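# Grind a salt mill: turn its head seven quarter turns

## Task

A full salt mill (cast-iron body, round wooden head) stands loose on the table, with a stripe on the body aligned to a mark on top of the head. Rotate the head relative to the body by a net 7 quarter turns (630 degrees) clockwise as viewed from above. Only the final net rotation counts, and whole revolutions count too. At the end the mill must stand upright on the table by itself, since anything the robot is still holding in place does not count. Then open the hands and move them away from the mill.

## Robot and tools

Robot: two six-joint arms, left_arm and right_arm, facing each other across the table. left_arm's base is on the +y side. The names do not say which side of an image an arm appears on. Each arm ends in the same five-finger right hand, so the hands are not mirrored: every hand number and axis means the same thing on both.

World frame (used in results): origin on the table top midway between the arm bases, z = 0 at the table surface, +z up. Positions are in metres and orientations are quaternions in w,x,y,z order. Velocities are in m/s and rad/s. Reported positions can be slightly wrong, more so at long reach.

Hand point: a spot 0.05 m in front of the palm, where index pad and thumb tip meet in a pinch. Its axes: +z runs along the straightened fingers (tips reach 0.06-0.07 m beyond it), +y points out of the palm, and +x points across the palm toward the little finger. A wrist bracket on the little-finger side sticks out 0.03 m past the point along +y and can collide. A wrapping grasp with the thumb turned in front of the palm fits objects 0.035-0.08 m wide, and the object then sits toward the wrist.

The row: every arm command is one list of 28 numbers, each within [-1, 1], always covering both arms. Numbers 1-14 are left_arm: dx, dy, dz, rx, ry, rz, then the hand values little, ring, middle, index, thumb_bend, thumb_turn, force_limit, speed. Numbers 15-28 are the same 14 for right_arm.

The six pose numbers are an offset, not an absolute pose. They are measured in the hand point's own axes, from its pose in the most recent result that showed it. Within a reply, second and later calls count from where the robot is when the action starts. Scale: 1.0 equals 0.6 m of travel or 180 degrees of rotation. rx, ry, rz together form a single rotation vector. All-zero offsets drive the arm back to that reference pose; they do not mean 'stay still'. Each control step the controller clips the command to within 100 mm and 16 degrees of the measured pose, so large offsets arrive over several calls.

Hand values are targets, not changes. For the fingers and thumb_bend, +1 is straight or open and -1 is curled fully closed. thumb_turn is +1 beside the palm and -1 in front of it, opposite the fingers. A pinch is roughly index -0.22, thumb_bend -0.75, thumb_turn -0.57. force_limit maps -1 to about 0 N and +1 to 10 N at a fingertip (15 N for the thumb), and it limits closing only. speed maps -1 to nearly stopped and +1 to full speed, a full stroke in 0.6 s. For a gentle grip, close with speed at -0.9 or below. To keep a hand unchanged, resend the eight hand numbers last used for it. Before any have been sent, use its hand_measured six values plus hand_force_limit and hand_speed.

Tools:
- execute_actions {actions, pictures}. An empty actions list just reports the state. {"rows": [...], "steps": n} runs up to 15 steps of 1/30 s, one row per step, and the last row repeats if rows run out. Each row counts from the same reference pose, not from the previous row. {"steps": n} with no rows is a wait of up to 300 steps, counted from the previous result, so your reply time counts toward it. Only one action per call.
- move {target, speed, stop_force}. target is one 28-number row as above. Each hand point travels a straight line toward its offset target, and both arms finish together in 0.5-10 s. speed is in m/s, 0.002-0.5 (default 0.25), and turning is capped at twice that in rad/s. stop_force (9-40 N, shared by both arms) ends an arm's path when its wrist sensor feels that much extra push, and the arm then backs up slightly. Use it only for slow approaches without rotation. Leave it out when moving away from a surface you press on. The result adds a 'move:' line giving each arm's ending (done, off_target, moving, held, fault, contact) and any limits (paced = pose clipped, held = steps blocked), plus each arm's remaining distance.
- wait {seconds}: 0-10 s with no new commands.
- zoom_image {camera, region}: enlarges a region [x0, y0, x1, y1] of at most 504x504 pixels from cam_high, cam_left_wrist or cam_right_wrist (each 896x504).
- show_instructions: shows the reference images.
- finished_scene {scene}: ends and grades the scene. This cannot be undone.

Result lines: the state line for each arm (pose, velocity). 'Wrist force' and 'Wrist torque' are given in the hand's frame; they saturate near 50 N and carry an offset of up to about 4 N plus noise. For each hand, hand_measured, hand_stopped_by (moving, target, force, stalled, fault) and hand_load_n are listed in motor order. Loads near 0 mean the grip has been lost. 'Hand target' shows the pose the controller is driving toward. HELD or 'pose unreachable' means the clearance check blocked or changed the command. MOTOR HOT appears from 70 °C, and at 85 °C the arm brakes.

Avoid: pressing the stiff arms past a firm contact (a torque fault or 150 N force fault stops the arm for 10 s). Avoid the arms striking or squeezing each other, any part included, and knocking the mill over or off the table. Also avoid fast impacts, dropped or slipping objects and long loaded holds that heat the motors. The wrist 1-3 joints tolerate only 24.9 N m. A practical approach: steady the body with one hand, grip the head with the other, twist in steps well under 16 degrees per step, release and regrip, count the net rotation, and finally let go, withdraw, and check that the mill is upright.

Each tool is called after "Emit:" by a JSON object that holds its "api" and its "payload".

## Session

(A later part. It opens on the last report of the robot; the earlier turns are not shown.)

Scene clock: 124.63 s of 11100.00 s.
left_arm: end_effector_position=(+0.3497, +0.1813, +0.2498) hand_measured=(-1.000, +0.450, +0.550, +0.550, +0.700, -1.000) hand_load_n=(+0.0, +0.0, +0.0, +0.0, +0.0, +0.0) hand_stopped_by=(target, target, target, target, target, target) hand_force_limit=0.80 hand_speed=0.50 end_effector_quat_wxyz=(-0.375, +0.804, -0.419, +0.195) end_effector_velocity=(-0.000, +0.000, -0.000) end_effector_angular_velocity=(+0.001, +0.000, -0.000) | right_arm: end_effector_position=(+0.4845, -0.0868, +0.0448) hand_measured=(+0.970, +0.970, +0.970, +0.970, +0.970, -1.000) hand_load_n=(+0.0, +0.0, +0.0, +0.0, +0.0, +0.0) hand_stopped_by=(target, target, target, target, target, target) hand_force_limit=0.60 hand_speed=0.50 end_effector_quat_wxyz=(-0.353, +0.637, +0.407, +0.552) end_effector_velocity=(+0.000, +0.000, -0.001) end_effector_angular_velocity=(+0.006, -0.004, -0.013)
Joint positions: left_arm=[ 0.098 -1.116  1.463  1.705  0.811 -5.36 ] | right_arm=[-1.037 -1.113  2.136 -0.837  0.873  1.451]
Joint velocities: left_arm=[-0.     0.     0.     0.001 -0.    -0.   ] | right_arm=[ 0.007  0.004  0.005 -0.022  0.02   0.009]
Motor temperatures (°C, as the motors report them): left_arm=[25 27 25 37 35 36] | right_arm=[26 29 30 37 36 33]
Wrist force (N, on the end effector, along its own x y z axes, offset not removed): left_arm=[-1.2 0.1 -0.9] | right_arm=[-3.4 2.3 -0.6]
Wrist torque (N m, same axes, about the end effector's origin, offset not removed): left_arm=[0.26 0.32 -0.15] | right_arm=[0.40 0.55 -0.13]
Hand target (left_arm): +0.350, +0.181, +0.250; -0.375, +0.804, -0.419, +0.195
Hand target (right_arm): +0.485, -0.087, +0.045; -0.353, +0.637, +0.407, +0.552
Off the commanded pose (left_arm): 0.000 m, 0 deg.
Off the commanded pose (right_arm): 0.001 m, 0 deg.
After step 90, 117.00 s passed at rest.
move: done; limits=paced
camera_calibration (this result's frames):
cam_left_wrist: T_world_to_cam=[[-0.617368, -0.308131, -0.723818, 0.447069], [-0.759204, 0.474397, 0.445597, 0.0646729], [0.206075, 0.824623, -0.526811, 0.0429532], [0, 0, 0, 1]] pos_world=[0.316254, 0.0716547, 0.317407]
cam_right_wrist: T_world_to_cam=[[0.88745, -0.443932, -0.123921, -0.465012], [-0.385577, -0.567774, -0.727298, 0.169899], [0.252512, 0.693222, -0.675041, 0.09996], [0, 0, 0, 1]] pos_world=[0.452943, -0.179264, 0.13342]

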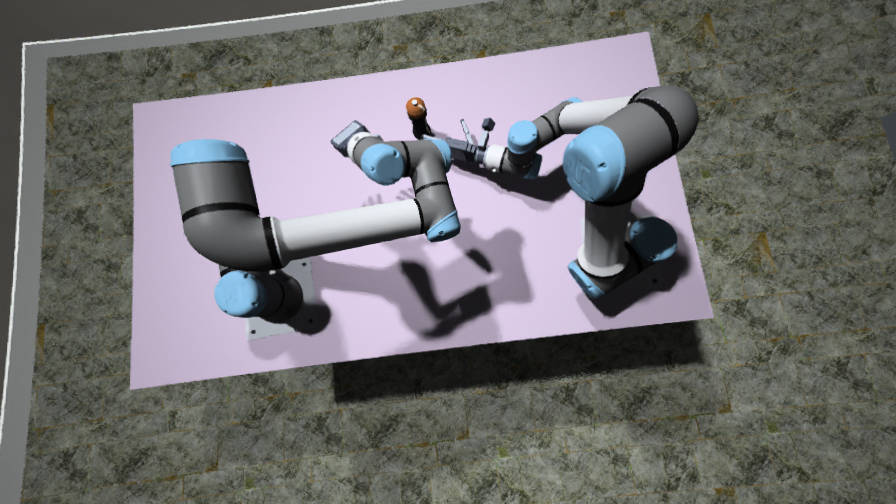

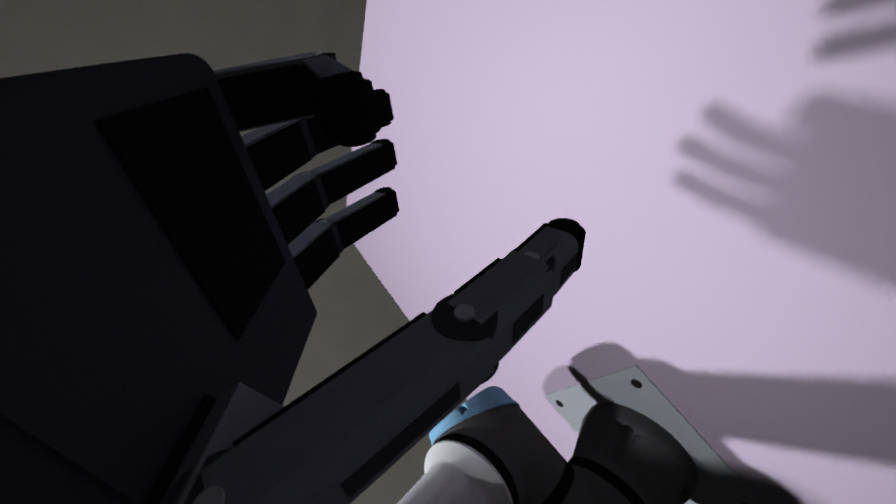

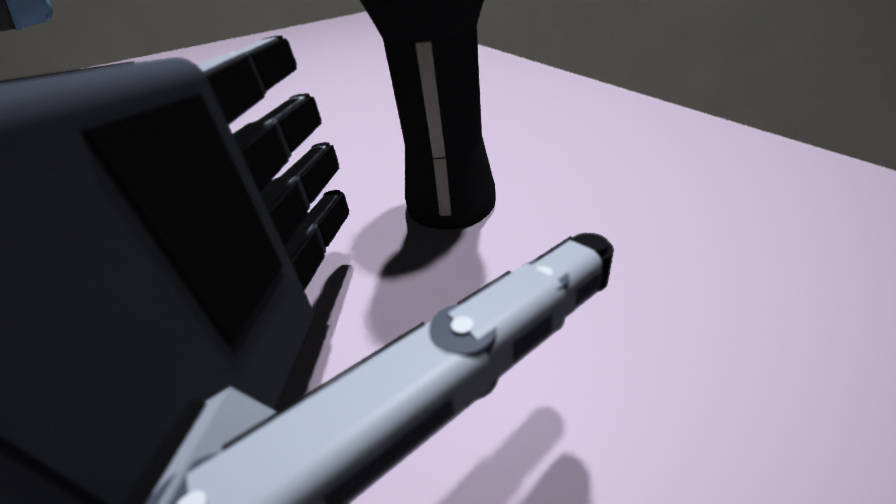

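Emit:
{"api": "move", "payload": {"target": [0,0,0,0,0,0,-1,0.45,0.55,0.55,0.7,-1,0.8,0.5, 0.0086,0.0323,0.2142,0,0,0,0.97,0.97,0.97,0.97,0.97,-1,0.6,0.5], "speed": 0.15}}

Emit:
{"api": "move", "payload": {"target": [0,0,0,0,0,0,-1,0.45,0.55,0.55,0.7,-1,0.8,0.5, 0,0,0,0,0,0,-0.44,-0.38,-0.32,-0.17,0.23,-1,0.6,0.1]}}

Emit:
{"api": "move", "payload": {"target": [0,0,0,0,0,0,-1,0.45,0.55,0.55,0.7,-1,0.8,0.5, 0,0,0,0,0,0,-1,-1,-1,-1,-1,-1,0.6,-0.85]}}

Emit:
{"api": "move", "payload": {"target": [0,0,0,0,0,0,-1,0.45,0.55,0.55,0.7,-1,0.8,0.5, 0.0198,0,-0.0029,0,0,0,-1,-1,-1,-1,-1,-1,0.6,-0.85], "speed": 0.05}}

Emit:
{"api": "move", "payload": {"target": [0,0,0,0,0,0,-1,0.45,0.55,0.55,0.7,-1,0.8,0.5, 0.0085,-0.3958,0.1527,0.1650,0,-0.0238,-1,-1,-1,-1,-1,-1,0.6,-0.85], "speed": 0.25}}

Emit:
{"api": "move", "payload": {"target": [0,0,0,0,0,0,-1,0.45,0.55,0.55,0.7,-1,0.8,0.5, -0.0132,0,0.0019,0,0,0,-1,-1,-1,-1,-1,-1,0.6,-0.85], "speed": 0.008, "stop_force": 9}}

Scene clock: 209.03 s of 11100.00 s.
left_arm: end_effector_position=(+0.3497, +0.1813, +0.2498) hand_measured=(-1.000, +0.450, +0.550, +0.550, +0.700, -1.000) hand_load_n=(+0.0, +0.0, +0.0, +0.0, +0.0, +0.0) hand_stopped_by=(target, target, target, target, target, target) hand_force_limit=0.80 hand_speed=0.50 end_effector_quat_wxyz=(-0.375, +0.804, -0.419, +0.195) end_effector_velocity=(-0.000, +0.000, +0.000) end_effector_angular_velocity=(+0.001, +0.000, +0.000) | right_arm: end_effector_position=(+0.5558, +0.0209, +0.0318) hand_measured=(+0.970, +0.970, +0.970, +0.970, +0.970, -1.000) hand_load_n=(+0.0, +0.0, +0.0, +0.0, +0.0, +0.0) hand_stopped_by=(target, target, target, target, target, target) hand_force_limit=0.60 hand_speed=0.50 end_effector_quat_wxyz=(-0.353, +0.637, +0.407, +0.552) end_effector_velocity=(+0.002, +0.002, -0.000) end_effector_angular_velocity=(+0.001, -0.000, +0.000)
Joint positions: left_arm=[ 0.098 -1.116  1.463  1.705  0.811 -5.36 ] | right_arm=[-0.9   -0.892  1.751 -0.69   1.008  1.48 ]
Joint velocities: left_arm=[-0.    -0.     0.001  0.001  0.    -0.   ] | right_arm=[ 0.002  0.005 -0.009  0.003  0.001  0.001]
Motor temperatures (°C, as the motors report them): left_arm=[25 27 25 37 35 36] | right_arm=[26 29 30 37 36 33]
Wrist force (N, on the end effector, along its own x y z axes, offset not removed): left_arm=[-0.8 -1.3 -3.7] | right_arm=[-2.7 -0.8 0.6]
Wrist torque (N m, same axes, about the end effector's origin, offset not removed): left_arm=[0.36 0.27 -0.26] | right_arm=[-0.10 0.34 -0.24]
Hand target (left_arm): +0.350, +0.181, +0.250; -0.375, +0.804, -0.419, +0.195
Hand target (right_arm): +0.556, +0.021, +0.032; -0.353, +0.637, +0.407, +0.552
Off the commanded pose (left_arm): 0.000 m, 0 deg.
Off the commanded pose (right_arm): 0.000 m, 0 deg.
After step 90, 79.93 s passed at rest.
move: done
camera_calibration (this result's frames):
cam_left_wrist: T_world_to_cam=[[-0.617366, -0.308133, -0.723819, 0.447068], [-0.759206, 0.474395, 0.445596, 0.0646744], [0.206073, 0.824623, -0.526811, 0.042954], [0, 0, 0, 1]] pos_world=[0.316254, 0.0716544, 0.317407]
cam_right_wrist: T_world_to_cam=[[0.887471, -0.443956, -0.12369, -0.482032], [-0.385471, -0.56795, -0.727217, 0.249008], [0.252602, 0.693063, -0.675171, -0.0014695], [0, 0, 0, 1]] pos_world=[0.524146, -0.0715579, 0.120468]

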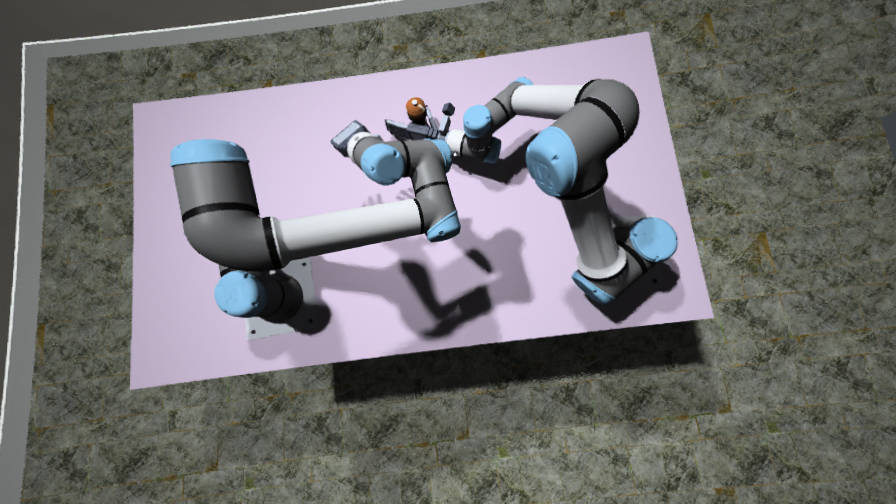

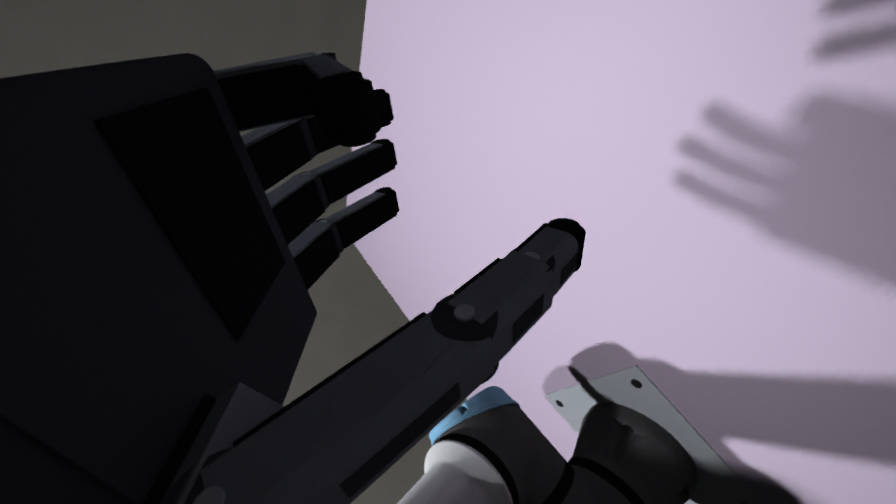

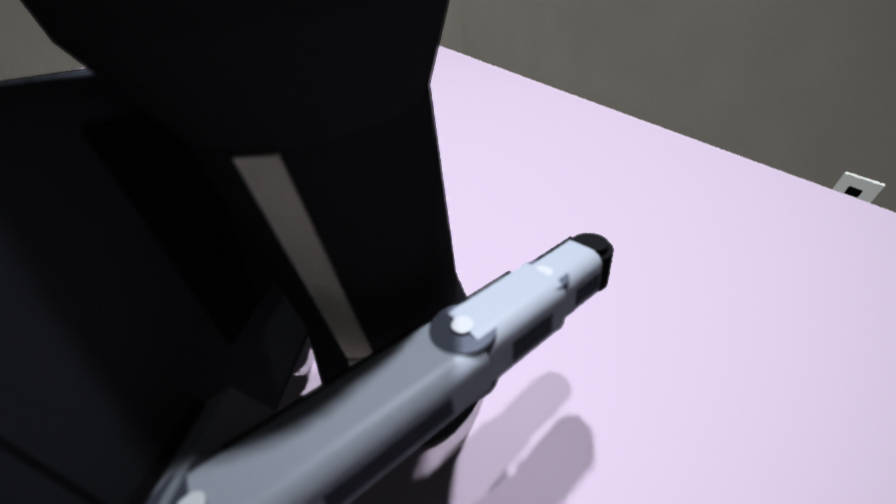

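Scene clock: 210.10 s of 11100.00 s.
left_arm: end_effector_position=(+0.3497, +0.1813, +0.2498) hand_measured=(-1.000, +0.450, +0.550, +0.550, +0.700, -1.000) hand_load_n=(+0.0, +0.0, +0.0, +0.0, +0.0, +0.0) hand_stopped_by=(target, target, target, target, target, target) hand_force_limit=0.80 hand_speed=0.50 end_effector_quat_wxyz=(-0.375, +0.804, -0.419, +0.195) end_effector_velocity=(-0.000, +0.000, -0.000) end_effector_angular_velocity=(+0.001, +0.000, -0.001) | right_arm: end_effector_position=(+0.5557, +0.0210, +0.0318) hand_measured=(-0.440, -0.380, -0.320, -0.170, +0.230, -1.000) hand_load_n=(+0.0, +0.0, +0.0, +0.0, +0.5, +0.0) hand_stopped_by=(target, target, target, target, target, target) hand_force_limit=0.60 hand_speed=0.10 end_effector_quat_wxyz=(-0.353, +0.637, +0.407, +0.552) end_effector_velocity=(+0.000, -0.000, +0.000) end_effector_angular_velocity=(+0.000, -0.000, -0.000)
Joint positions: left_arm=[ 0.098 -1.116  1.463  1.705  0.811 -5.36 ] | right_arm=[-0.899 -0.892  1.751 -0.69   1.008  1.48 ]
Joint velocities: left_arm=[-0.     0.     0.001 -0.001 -0.     0.001] | right_arm=[-0. -0. -0.  0.  0.  0.]
Motor temperatures (°C, as the motors report them): left_arm=[25 27 25 37 35 36] | right_arm=[26 29 30 37 36 33]
Wrist force (N, on the end effector, along its own x y z axes, offset not removed): left_arm=[0.4 0.0 -1.0] | right_arm=[-1.1 2.5 0.7]
Wrist torque (N m, same axes, about the end effector's origin, offset not removed): left_arm=[0.44 -0.03 -0.15] | right_arm=[0.15 0.18 -0.02]
Hand target (left_arm): +0.350, +0.181, +0.250; -0.375, +0.804, -0.419, +0.195
Hand target (right_arm): +0.556, +0.021, +0.032; -0.353, +0.637, +0.407, +0.552
Off the commanded pose (left_arm): 0.000 m, 0 deg.
Off the commanded pose (right_arm): 0.000 m, 0 deg.
move: done
camera_calibration (this result's frames):
cam_left_wrist: T_world_to_cam=[[-0.617366, -0.308133, -0.723819, 0.447068], [-0.759206, 0.474395, 0.445596, 0.0646744], [0.206073, 0.824623, -0.526811, 0.042954], [0, 0, 0, 1]] pos_world=[0.316254, 0.0716543, 0.317407]
cam_right_wrist: T_world_to_cam=[[0.887501, -0.443896, -0.123686, -0.482001], [-0.385429, -0.567973, -0.727221, 0.248993], [0.25256, 0.693082, -0.675167, -0.00146064], [0, 0, 0, 1]] pos_world=[0.524114, -0.0715249, 0.12047]

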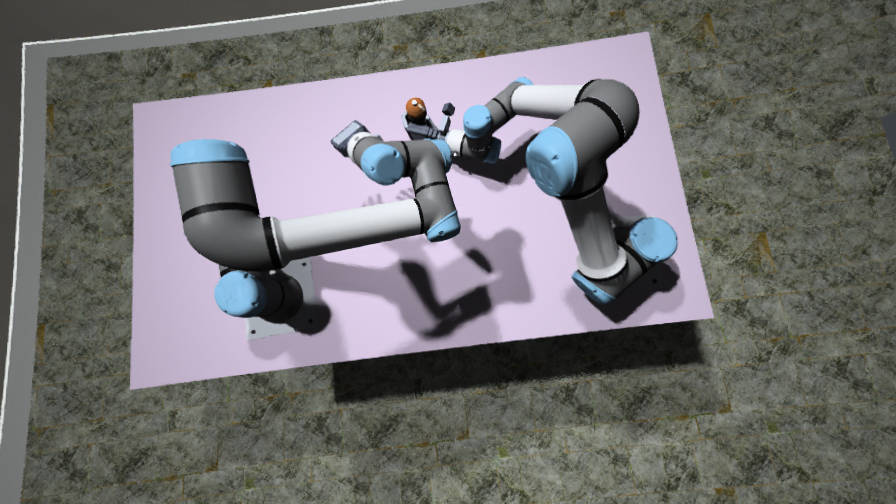

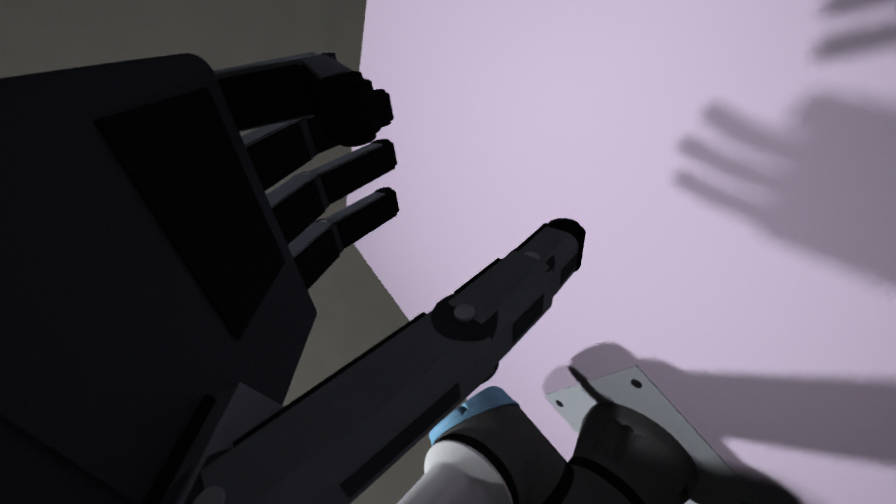

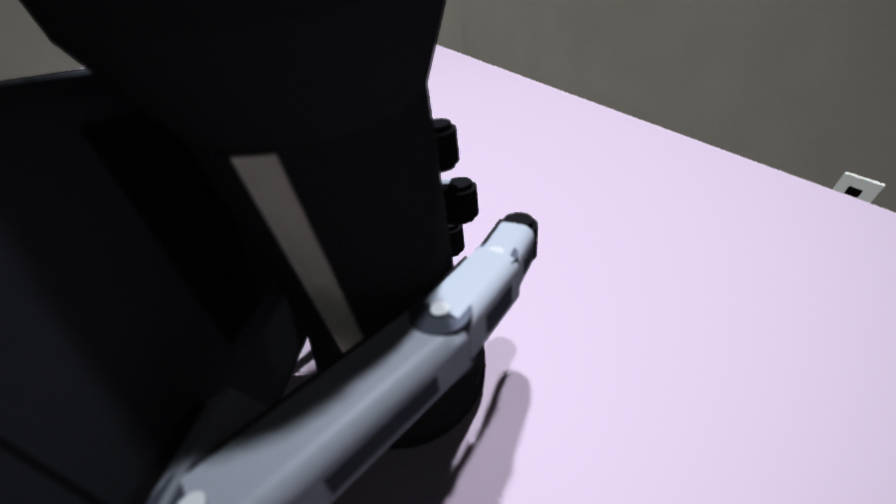

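Scene clock: 211.40 s of 11100.00 s.
left_arm: end_effector_position=(+0.3497, +0.1813, +0.2498) hand_measured=(-1.000, +0.450, +0.550, +0.550, +0.700, -1.000) hand_load_n=(+0.0, +0.0, +0.0, +0.0, +0.0, +0.0) hand_stopped_by=(target, target, target, target, target, target) hand_force_limit=0.80 hand_speed=0.50 end_effector_quat_wxyz=(-0.375, +0.804, -0.419, +0.195) end_effector_velocity=(+0.000, +0.000, -0.000) end_effector_angular_velocity=(-0.000, +0.000, -0.000) | right_arm: end_effector_position=(+0.5557, +0.0210, +0.0318) hand_measured=(-0.596, -0.534, -0.482, -0.332, +0.092, -1.000) hand_load_n=(+7.5, +7.5, +9.5, +9.0, +11.5, +3.0) hand_stopped_by=(force, force, force, force, force, target) hand_force_limit=0.60 hand_speed=-0.85 end_effector_quat_wxyz=(-0.353, +0.636, +0.407, +0.552) end_effector_velocity=(+0.000, -0.000, -0.000) end_effector_angular_velocity=(+0.000, +0.000, -0.001)
Joint positions: left_arm=[ 0.098 -1.116  1.463  1.705  0.811 -5.36 ] | right_arm=[-0.899 -0.892  1.751 -0.69   1.008  1.48 ]
Joint velocities: left_arm=[ 0.    -0.     0.    -0.001 -0.     0.001] | right_arm=[-0.     0.    -0.    -0.     0.     0.001]
Motor temperatures (°C, as the motors report them): left_arm=[25 27 25 37 35 36] | right_arm=[26 29 30 37 36 33]
Wrist force (N, on the end effector, along its own x y z axes, offset not removed): left_arm=[-0.3 0.1 -2.5] | right_arm=[-4.1 2.1 -2.3]
Wrist torque (N m, same axes, about the end effector's origin, offset not removed): left_arm=[0.40 0.10 -0.17] | right_arm=[0.43 0.72 -0.18]
Hand target (left_arm): +0.350, +0.181, +0.250; -0.375, +0.804, -0.419, +0.195
Hand target (right_arm): +0.556, +0.021, +0.032; -0.353, +0.637, +0.407, +0.552
Off the commanded pose (left_arm): 0.000 m, 0 deg.
Off the commanded pose (right_arm): 0.000 m, 0 deg.
move: done
camera_calibration (this result's frames):
cam_left_wrist: T_world_to_cam=[[-0.617366, -0.308133, -0.723819, 0.447068], [-0.759206, 0.474395, 0.445596, 0.0646744], [0.206073, 0.824623, -0.526811, 0.042954], [0, 0, 0, 1]] pos_world=[0.316254, 0.0716543, 0.317407]
cam_right_wrist: T_world_to_cam=[[0.88751, -0.443878, -0.123685, -0.482001], [-0.385414, -0.567976, -0.727228, 0.248986], [0.25255, 0.693092, -0.675161, -0.00145459], [0, 0, 0, 1]] pos_world=[0.524111, -0.0715232, 0.120471]

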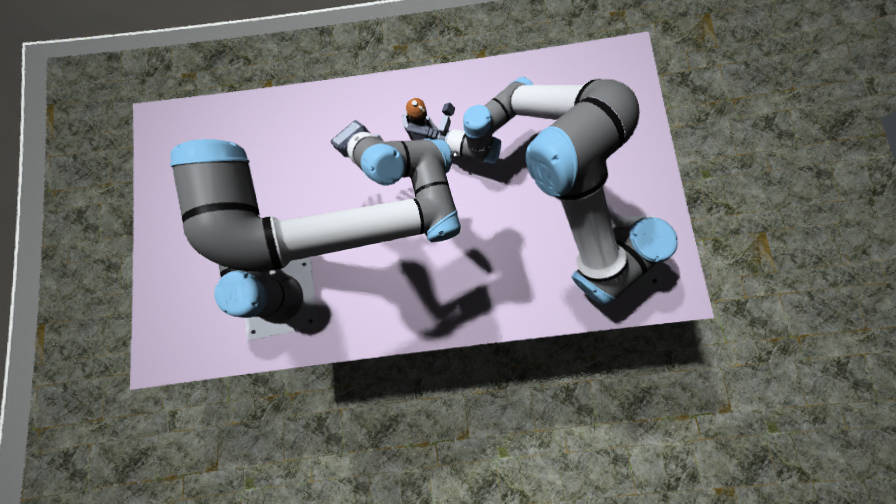

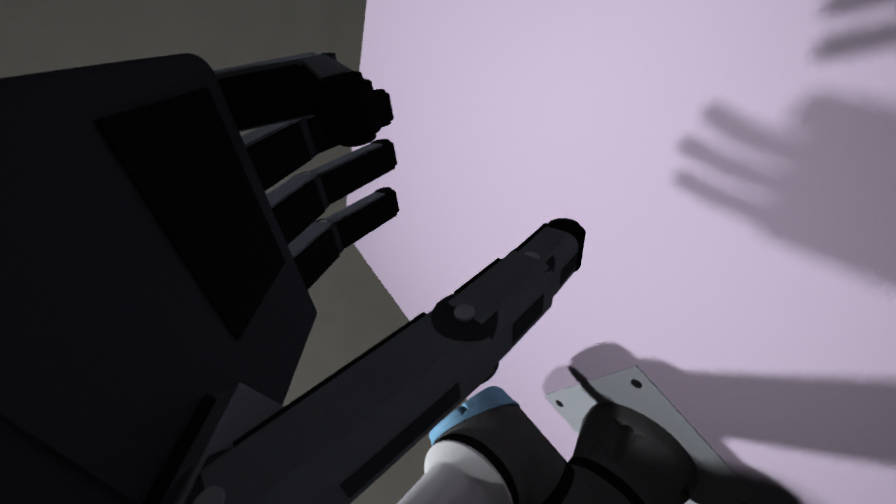

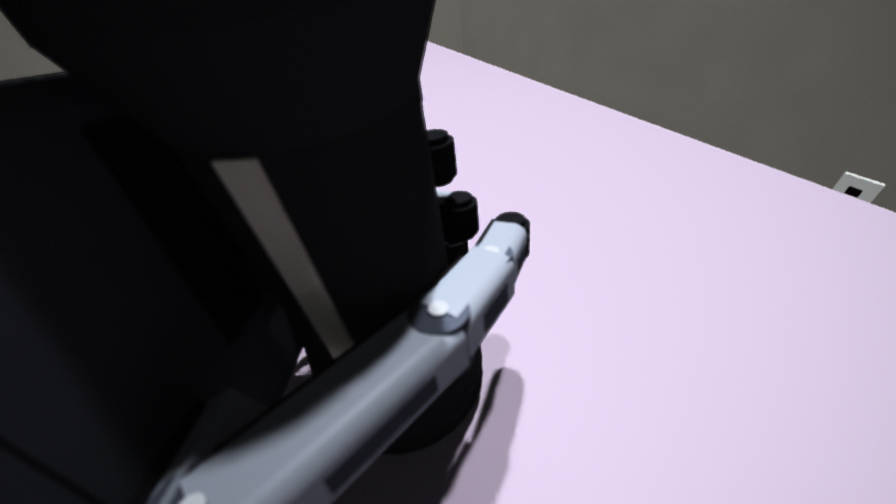

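Scene clock: 212.20 s of 11100.00 s.
left_arm: end_effector_position=(+0.3497, +0.1813, +0.2498) hand_measured=(-1.000, +0.450, +0.550, +0.550, +0.700, -1.000) hand_load_n=(+0.0, +0.0, +0.0, +0.0, +0.0, +0.0) hand_stopped_by=(target, target, target, target, target, target) hand_force_limit=0.80 hand_speed=0.50 end_effector_quat_wxyz=(-0.375, +0.804, -0.419, +0.195) end_effector_velocity=(-0.000, -0.000, +0.000) end_effector_angular_velocity=(+0.001, -0.000, -0.001) | right_arm: end_effector_position=(+0.5557, +0.0209, +0.0436) hand_measured=(-0.596, -0.534, -0.482, -0.332, +0.092, -1.000) hand_load_n=(+7.5, +7.5, +9.5, +9.0, +11.5, +3.5) hand_stopped_by=(force, force, force, force, force, target) hand_force_limit=0.60 hand_speed=-0.85 end_effector_quat_wxyz=(-0.353, +0.636, +0.407, +0.552) end_effector_velocity=(+0.000, +0.000, +0.003) end_effector_angular_velocity=(+0.001, -0.001, -0.000)
Joint positions: left_arm=[ 0.098 -1.116  1.463  1.705  0.811 -5.36 ] | right_arm=[-0.899 -0.913  1.748 -0.667  1.008  1.48 ]
Joint velocities: left_arm=[-0.001  0.    -0.     0.001 -0.    -0.   ] | right_arm=[ 0.    -0.005 -0.     0.004  0.     0.   ]
Motor temperatures (°C, as the motors report them): left_arm=[25 27 25 37 35 36] | right_arm=[26 29 30 37 36 33]
Wrist force (N, on the end effector, along its own x y z axes, offset not removed): left_arm=[-2.5 0.4 -0.8] | right_arm=[-7.6 1.4 2.3]
Wrist torque (N m, same axes, about the end effector's origin, offset not removed): left_arm=[0.36 0.39 -0.35] | right_arm=[0.20 0.34 -0.01]
Hand target (left_arm): +0.350, +0.181, +0.250; -0.375, +0.804, -0.419, +0.195
Hand target (right_arm): +0.556, +0.021, +0.044; -0.353, +0.636, +0.407, +0.552
Off the commanded pose (left_arm): 0.000 m, 0 deg.
Off the commanded pose (right_arm): 0.000 m, 0 deg.
move: done
camera_calibration (this result's frames):
cam_left_wrist: T_world_to_cam=[[-0.617366, -0.308133, -0.723819, 0.447069], [-0.759206, 0.474395, 0.445596, 0.0646744], [0.206073, 0.824623, -0.526811, 0.042954], [0, 0, 0, 1]] pos_world=[0.316254, 0.0716544, 0.317407]
cam_right_wrist: T_world_to_cam=[[0.887506, -0.443879, -0.123714, -0.480518], [-0.385432, -0.567957, -0.727232, 0.257478], [0.252539, 0.693106, -0.675151, 0.00649372], [0, 0, 0, 1]] pos_world=[0.524063, -0.0715559, 0.132184]

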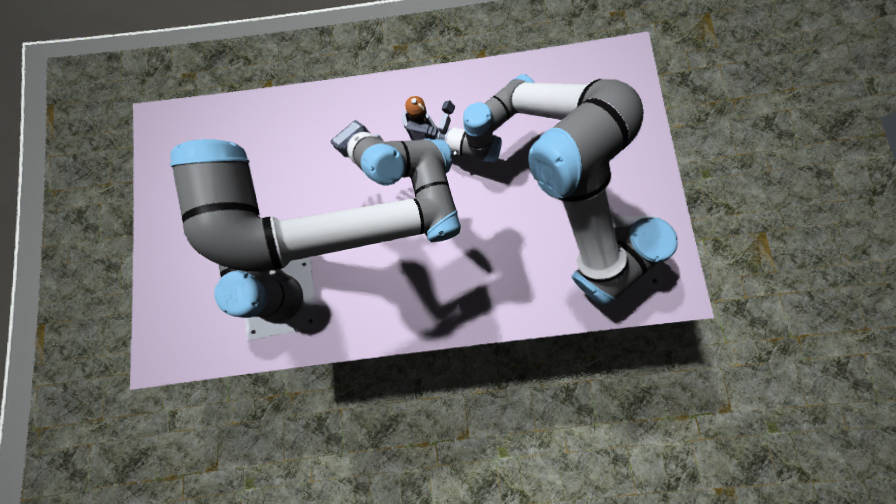

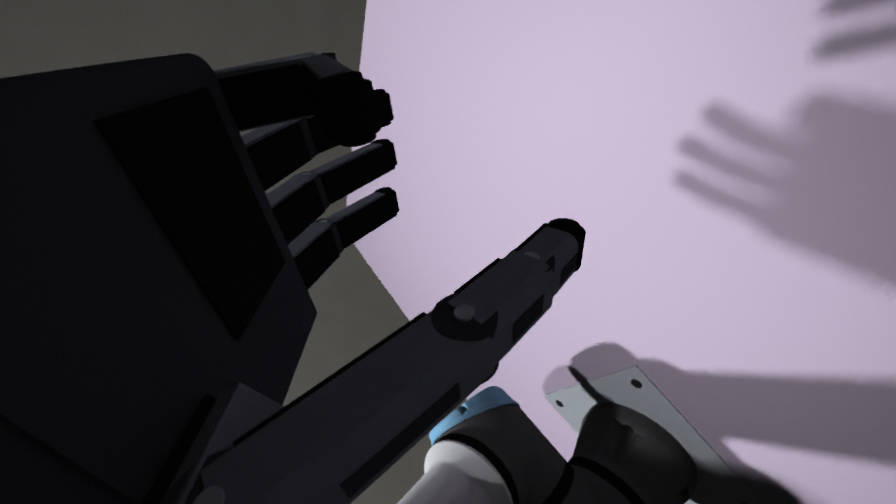

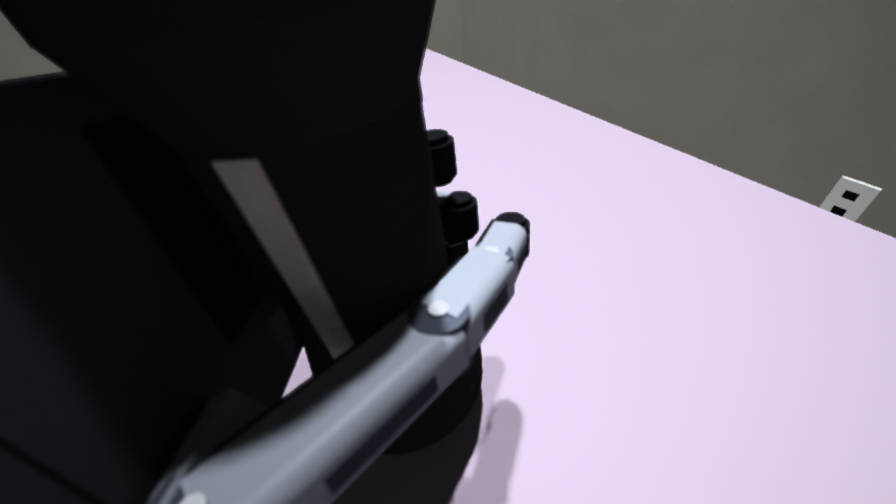

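Scene clock: 213.93 s of 11100.00 s.
left_arm: end_effector_position=(+0.3497, +0.1813, +0.2498) hand_measured=(-1.000, +0.450, +0.550, +0.550, +0.700, -1.000) hand_load_n=(+0.0, +0.0, +0.0, +0.0, +0.0, +0.0) hand_stopped_by=(target, target, target, target, target, target) hand_force_limit=0.80 hand_speed=0.50 end_effector_quat_wxyz=(-0.375, +0.804, -0.419, +0.195) end_effector_velocity=(+0.000, +0.001, -0.001) end_effector_angular_velocity=(+0.000, +0.001, +0.001) | right_arm: end_effector_position=(+0.3787, +0.2032, +0.0354) hand_measured=(-0.596, -0.534, -0.482, -0.332, +0.092, -1.000) hand_load_n=(+7.5, +7.5, +9.5, +9.0, +11.5, +3.5) hand_stopped_by=(force, force, force, force, force, target) hand_force_limit=0.60 hand_speed=-0.85 end_effector_quat_wxyz=(-0.483, +0.509, +0.558, +0.442) end_effector_velocity=(-0.001, +0.002, -0.001) end_effector_angular_velocity=(-0.002, +0.001, +0.004)
Joint positions: left_arm=[ 0.098 -1.116  1.463  1.705  0.811 -5.36 ] | right_arm=[-0.646 -0.768  1.489 -0.508  0.743  1.413]
Joint velocities: left_arm=[ 0.001  0.     0.001 -0.002  0.     0.001] | right_arm=[ 0.002  0.004 -0.007  0.007 -0.002 -0.001]
Motor temperatures (°C, as the motors report them): left_arm=[25 27 25 37 35 36] | right_arm=[26 29 30 37 36 33]
Wrist force (N, on the end effector, along its own x y z axes, offset not removed): left_arm=[-1.0 1.4 -0.9] | right_arm=[-9.2 -1.1 -0.5]
Wrist torque (N m, same axes, about the end effector's origin, offset not removed): left_arm=[0.50 0.18 -0.12] | right_arm=[-0.19 0.73 -0.32]
Hand target (left_arm): +0.350, +0.181, +0.250; -0.375, +0.804, -0.419, +0.195
Hand target (right_arm): +0.379, +0.203, +0.035; +0.483, -0.509, -0.558, -0.441
Off the commanded pose (left_arm): 0.000 m, 0 deg.
Off the commanded pose (right_arm): 0.000 m, 0 deg.
move: done
camera_calibration (this result's frames):
cam_left_wrist: T_world_to_cam=[[-0.617366, -0.308133, -0.723819, 0.447069], [-0.759206, 0.474395, 0.445597, 0.0646743], [0.206073, 0.824623, -0.526811, 0.042954], [0, 0, 0, 1]] pos_world=[0.316254, 0.0716544, 0.317407]
cam_right_wrist: T_world_to_cam=[[0.990651, 0.0589145, -0.123043, -0.384815], [-0.0495463, -0.684971, -0.726884, 0.183431], [-0.127105, 0.726185, -0.675648, 0.0564638], [0, 0, 0, 1]] pos_world=[0.397482, 0.107313, 0.124134]

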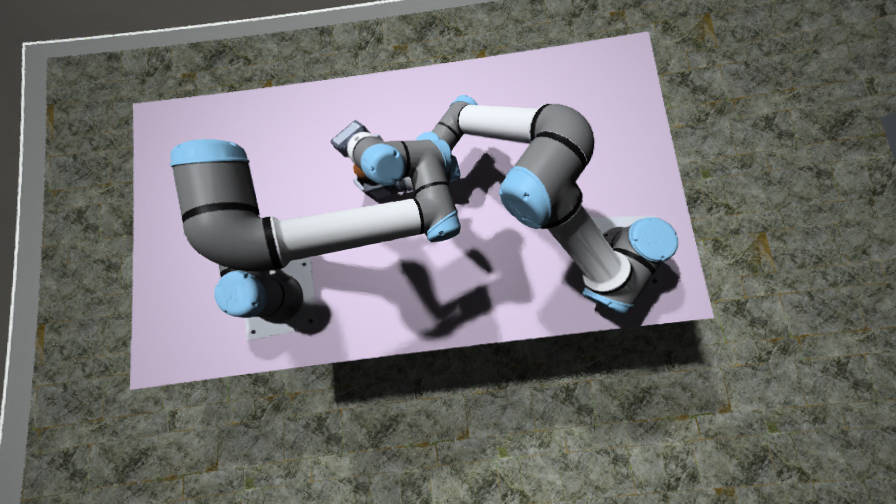

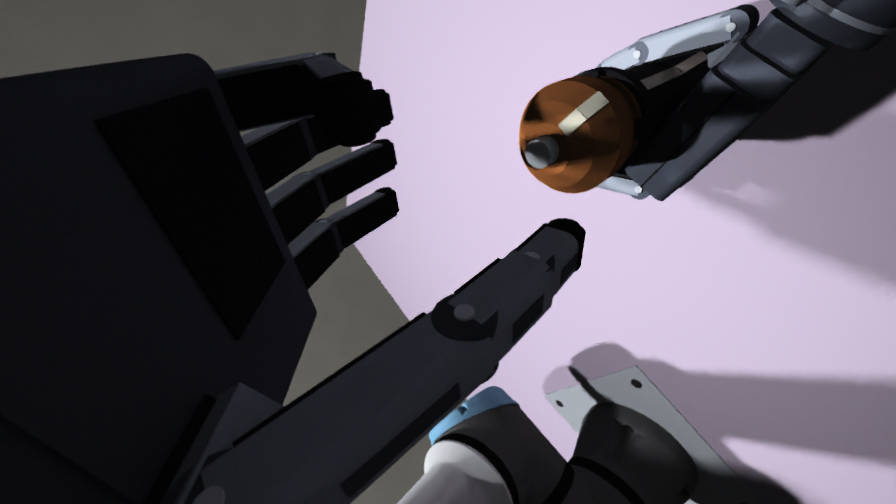

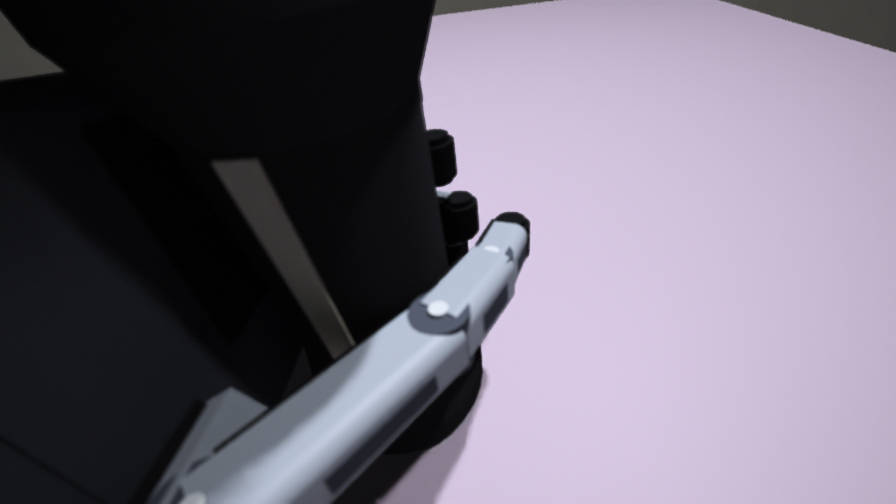

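Scene clock: 214.80 s of 11100.00 s.
left_arm: end_effector_position=(+0.3497, +0.1813, +0.2498) hand_measured=(-1.000, +0.450, +0.550, +0.550, +0.700, -1.000) hand_load_n=(+0.0, +0.0, +0.0, +0.0, +0.0, +0.0) hand_stopped_by=(target, target, target, target, target, target) hand_force_limit=0.80 hand_speed=0.50 end_effector_quat_wxyz=(-0.375, +0.804, -0.419, +0.195) end_effector_velocity=(+0.000, +0.001, -0.000) end_effector_angular_velocity=(+0.001, +0.000, +0.000) | right_arm: end_effector_position=(+0.3787, +0.2033, +0.0317) hand_measured=(-0.596, -0.534, -0.482, -0.332, +0.092, -1.000) hand_load_n=(+7.5, +7.0, +9.5, +8.5, +12.0, +2.5) hand_stopped_by=(force, force, force, force, force, target) hand_force_limit=0.60 hand_speed=-0.85 end_effector_quat_wxyz=(-0.483, +0.509, +0.558, +0.442) end_effector_velocity=(-0.000, -0.000, +0.002) end_effector_angular_velocity=(-0.002, +0.001, -0.000)
Joint positions: left_arm=[ 0.098 -1.116  1.463  1.705  0.811 -5.36 ] | right_arm=[-0.646 -0.762  1.489 -0.515  0.743  1.413]
Joint velocities: left_arm=[ 0.    -0.     0.001  0.    -0.    -0.   ] | right_arm=[ 0.    -0.003 -0.     0.006  0.    -0.   ]
Motor temperatures (°C, as the motors report them): left_arm=[25 27 25 37 35 36] | right_arm=[26 29 30 37 36 33]
Wrist force (N, on the end effector, along its own x y z axes, offset not removed): left_arm=[-0.8 1.2 -1.9] | right_arm=[10.6 -0.2 -3.3]
Wrist torque (N m, same axes, about the end effector's origin, offset not removed): left_arm=[0.48 0.19 -0.18] | right_arm=[0.28 0.38 0.69]
Hand target (left_arm): +0.350, +0.181, +0.250; -0.375, +0.804, -0.419, +0.195
Hand target (right_arm): +0.379, +0.203, +0.032; +0.483, -0.509, -0.558, -0.442
Off the commanded pose (left_arm): 0.000 m, 0 deg.
Off the commanded pose (right_arm): 0.004 m, 0 deg.
move: contact (right_arm)
camera_calibration (this result's frames):
cam_left_wrist: T_world_to_cam=[[-0.617366, -0.308133, -0.723819, 0.447069], [-0.759206, 0.474395, 0.445596, 0.0646743], [0.206073, 0.824623, -0.526811, 0.042954], [0, 0, 0, 1]] pos_world=[0.316254, 0.0716543, 0.317407]
cam_right_wrist: T_world_to_cam=[[0.990658, 0.0590839, -0.122907, -0.385287], [-0.0493435, -0.684901, -0.726964, 0.180655], [-0.127131, 0.726237, -0.675587, 0.0538579], [0, 0, 0, 1]] pos_world=[0.397449, 0.107381, 0.120361]

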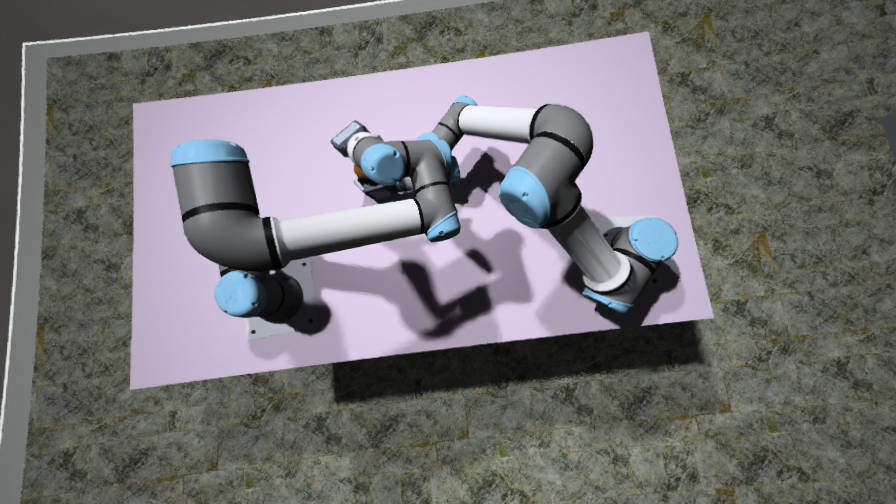

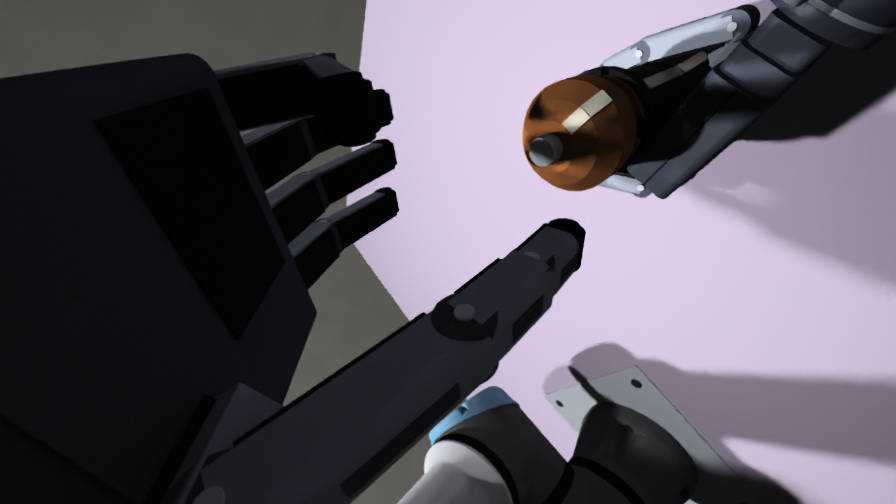

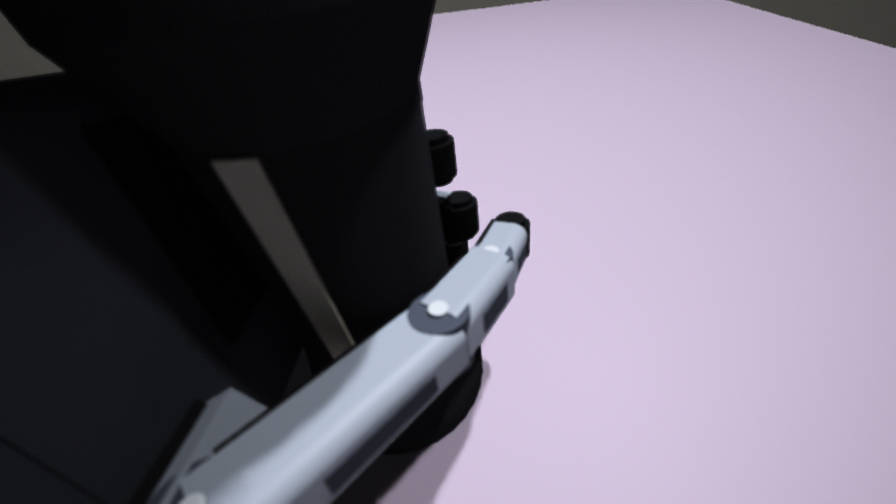

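Emit:
{"api": "zoom_image", "payload": {"camera": "cam_left_wrist", "region": [500, 40, 680, 220]}}

Emit:
{"api": "execute_actions", "payload": {"actions": [], "pictures": false}}

Region (500, 40, 680, 220) of cam_left_wrist's 896x504 image, scaled by 2.800, with more detail than that image has.

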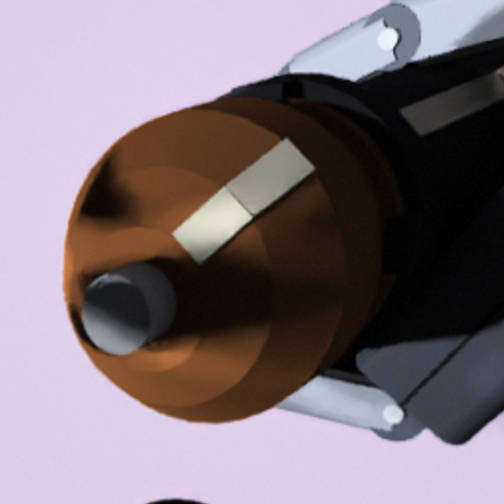

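Scene clock: 219.97 s of 11100.00 s.
left_arm: end_effector_position=(+0.3497, +0.1813, +0.2498) hand_measured=(-1.000, +0.450, +0.550, +0.550, +0.700, -1.000) hand_load_n=(+0.0, +0.0, +0.0, +0.0, +0.0, +0.0) hand_stopped_by=(target, target, target, target, target, target) hand_force_limit=0.80 hand_speed=0.50 end_effector_quat_wxyz=(-0.375, +0.804, -0.419, +0.195) end_effector_velocity=(+0.000, +0.000, -0.000) end_effector_angular_velocity=(-0.000, +0.000, +0.000) | right_arm: end_effector_position=(+0.3786, +0.2032, +0.0321) hand_measured=(-0.596, -0.534, -0.482, -0.332, +0.092, -1.000) hand_load_n=(+7.5, +7.0, +9.5, +9.0, +11.5, +3.0) hand_stopped_by=(force, force, force, force, force, target) hand_force_limit=0.60 hand_speed=-0.85 end_effector_quat_wxyz=(-0.483, +0.509, +0.558, +0.442) end_effector_velocity=(-0.000, -0.000, -0.000) end_effector_angular_velocity=(+0.000, -0.001, +0.000)
Joint positions: left_arm=[ 0.098 -1.116  1.463  1.705  0.811 -5.36 ] | right_arm=[-0.646 -0.763  1.489 -0.514  0.743  1.413]
Joint velocities: left_arm=[ 0.001  0.    -0.    -0.    -0.     0.001] | right_arm=[-0.    -0.     0.001 -0.001 -0.    -0.001]
Motor temperatures (°C, as the motors report them): left_arm=[25 27 25 37 35 36] | right_arm=[26 29 30 37 36 33]
Wrist force (N, on the end effector, along its own x y z axes, offset not removed): left_arm=[0.4 -0.4 -1.0] | right_arm=[-4.0 0.9 2.4]
Wrist torque (N m, same axes, about the end effector's origin, offset not removed): left_arm=[0.22 -0.05 -0.13] | right_arm=[0.05 0.52 -0.12]
Hand target (left_arm): +0.350, +0.181, +0.250; -0.375, +0.804, -0.419, +0.195
Hand target (right_arm): +0.379, +0.203, +0.032; +0.483, -0.509, -0.558, -0.442
Off the commanded pose (left_arm): 0.000 m, 0 deg.
Off the commanded pose (right_arm): 0.005 m, 0 deg.
Steps of this call (steps 1 to 90: nothing new was sent; then 2.17 s passed at rest). Readings (end_effector_position | what the end effector reports):
1: left_arm (+0.3497, +0.1813, +0.2498) | right_arm (+0.3787, +0.2032, +0.0317) | left_arm hand_measured=(-1.000, +0.450, +0.550, +0.550, +0.700, -1.000) hand_load_n=(+0.0, +0.0, +0.0, +0.0, +0.0, +0.0) hand_stopped_by=(target, target, target, target, target, target) hand_force_limit=0.80 hand_speed=0.50 | right_arm hand_measured=(-0.596, -0.534, -0.482, -0.332, +0.092, -1.000) hand_load_n=(+7.5, +7.0, +9.5, +9.0, +12.0, +3.0) hand_stopped_by=(force, force, force, force, force, target) hand_force_limit=0.60 hand_speed=-0.85
2: left_arm (+0.3497, +0.1813, +0.2498) | right_arm (+0.3786, +0.2032, +0.0318) | left_arm hand_measured=(-1.000, +0.450, +0.550, +0.550, +0.700, -1.000) hand_load_n=(+0.0, +0.0, +0.0, +0.0, +0.0, +0.0) hand_stopped_by=(target, target, target, target, target, target) hand_force_limit=0.80 hand_speed=0.50 | right_arm hand_measured=(-0.596, -0.534, -0.482, -0.332, +0.092, -1.000) hand_load_n=(+7.5, +7.0, +9.5, +9.0, +12.0, +3.0) hand_stopped_by=(force, force, force, force, force, target) hand_force_limit=0.60 hand_speed=-0.85
4: left_arm (+0.3497, +0.1813, +0.2498) | right_arm (+0.3786, +0.2032, +0.0318) | left_arm hand_measured=(-1.000, +0.450, +0.550, +0.550, +0.700, -1.000) hand_load_n=(+0.0, +0.0, +0.0, +0.0, +0.0, +0.0) hand_stopped_by=(target, target, target, target, target, target) hand_force_limit=0.80 hand_speed=0.50 | right_arm hand_measured=(-0.596, -0.534, -0.482, -0.332, +0.092, -1.000) hand_load_n=(+7.5, +7.0, +9.5, +9.0, +12.0, +3.0) hand_stopped_by=(force, force, force, force, force, target) hand_force_limit=0.60 hand_speed=-0.85
8: left_arm (+0.3497, +0.1813, +0.2498) | right_arm (+0.3786, +0.2032, +0.0319) | left_arm hand_measured=(-1.000, +0.450, +0.550, +0.550, +0.700, -1.000) hand_load_n=(+0.0, +0.0, +0.0, +0.0, +0.0, +0.0) hand_stopped_by=(target, target, target, target, target, target) hand_force_limit=0.80 hand_speed=0.50 | right_arm hand_measured=(-0.596, -0.534, -0.482, -0.332, +0.092, -1.000) hand_load_n=(+7.5, +7.0, +9.5, +9.0, +11.5, +3.0) hand_stopped_by=(force, force, force, force, force, target) hand_force_limit=0.60 hand_speed=-0.85
90: the state above


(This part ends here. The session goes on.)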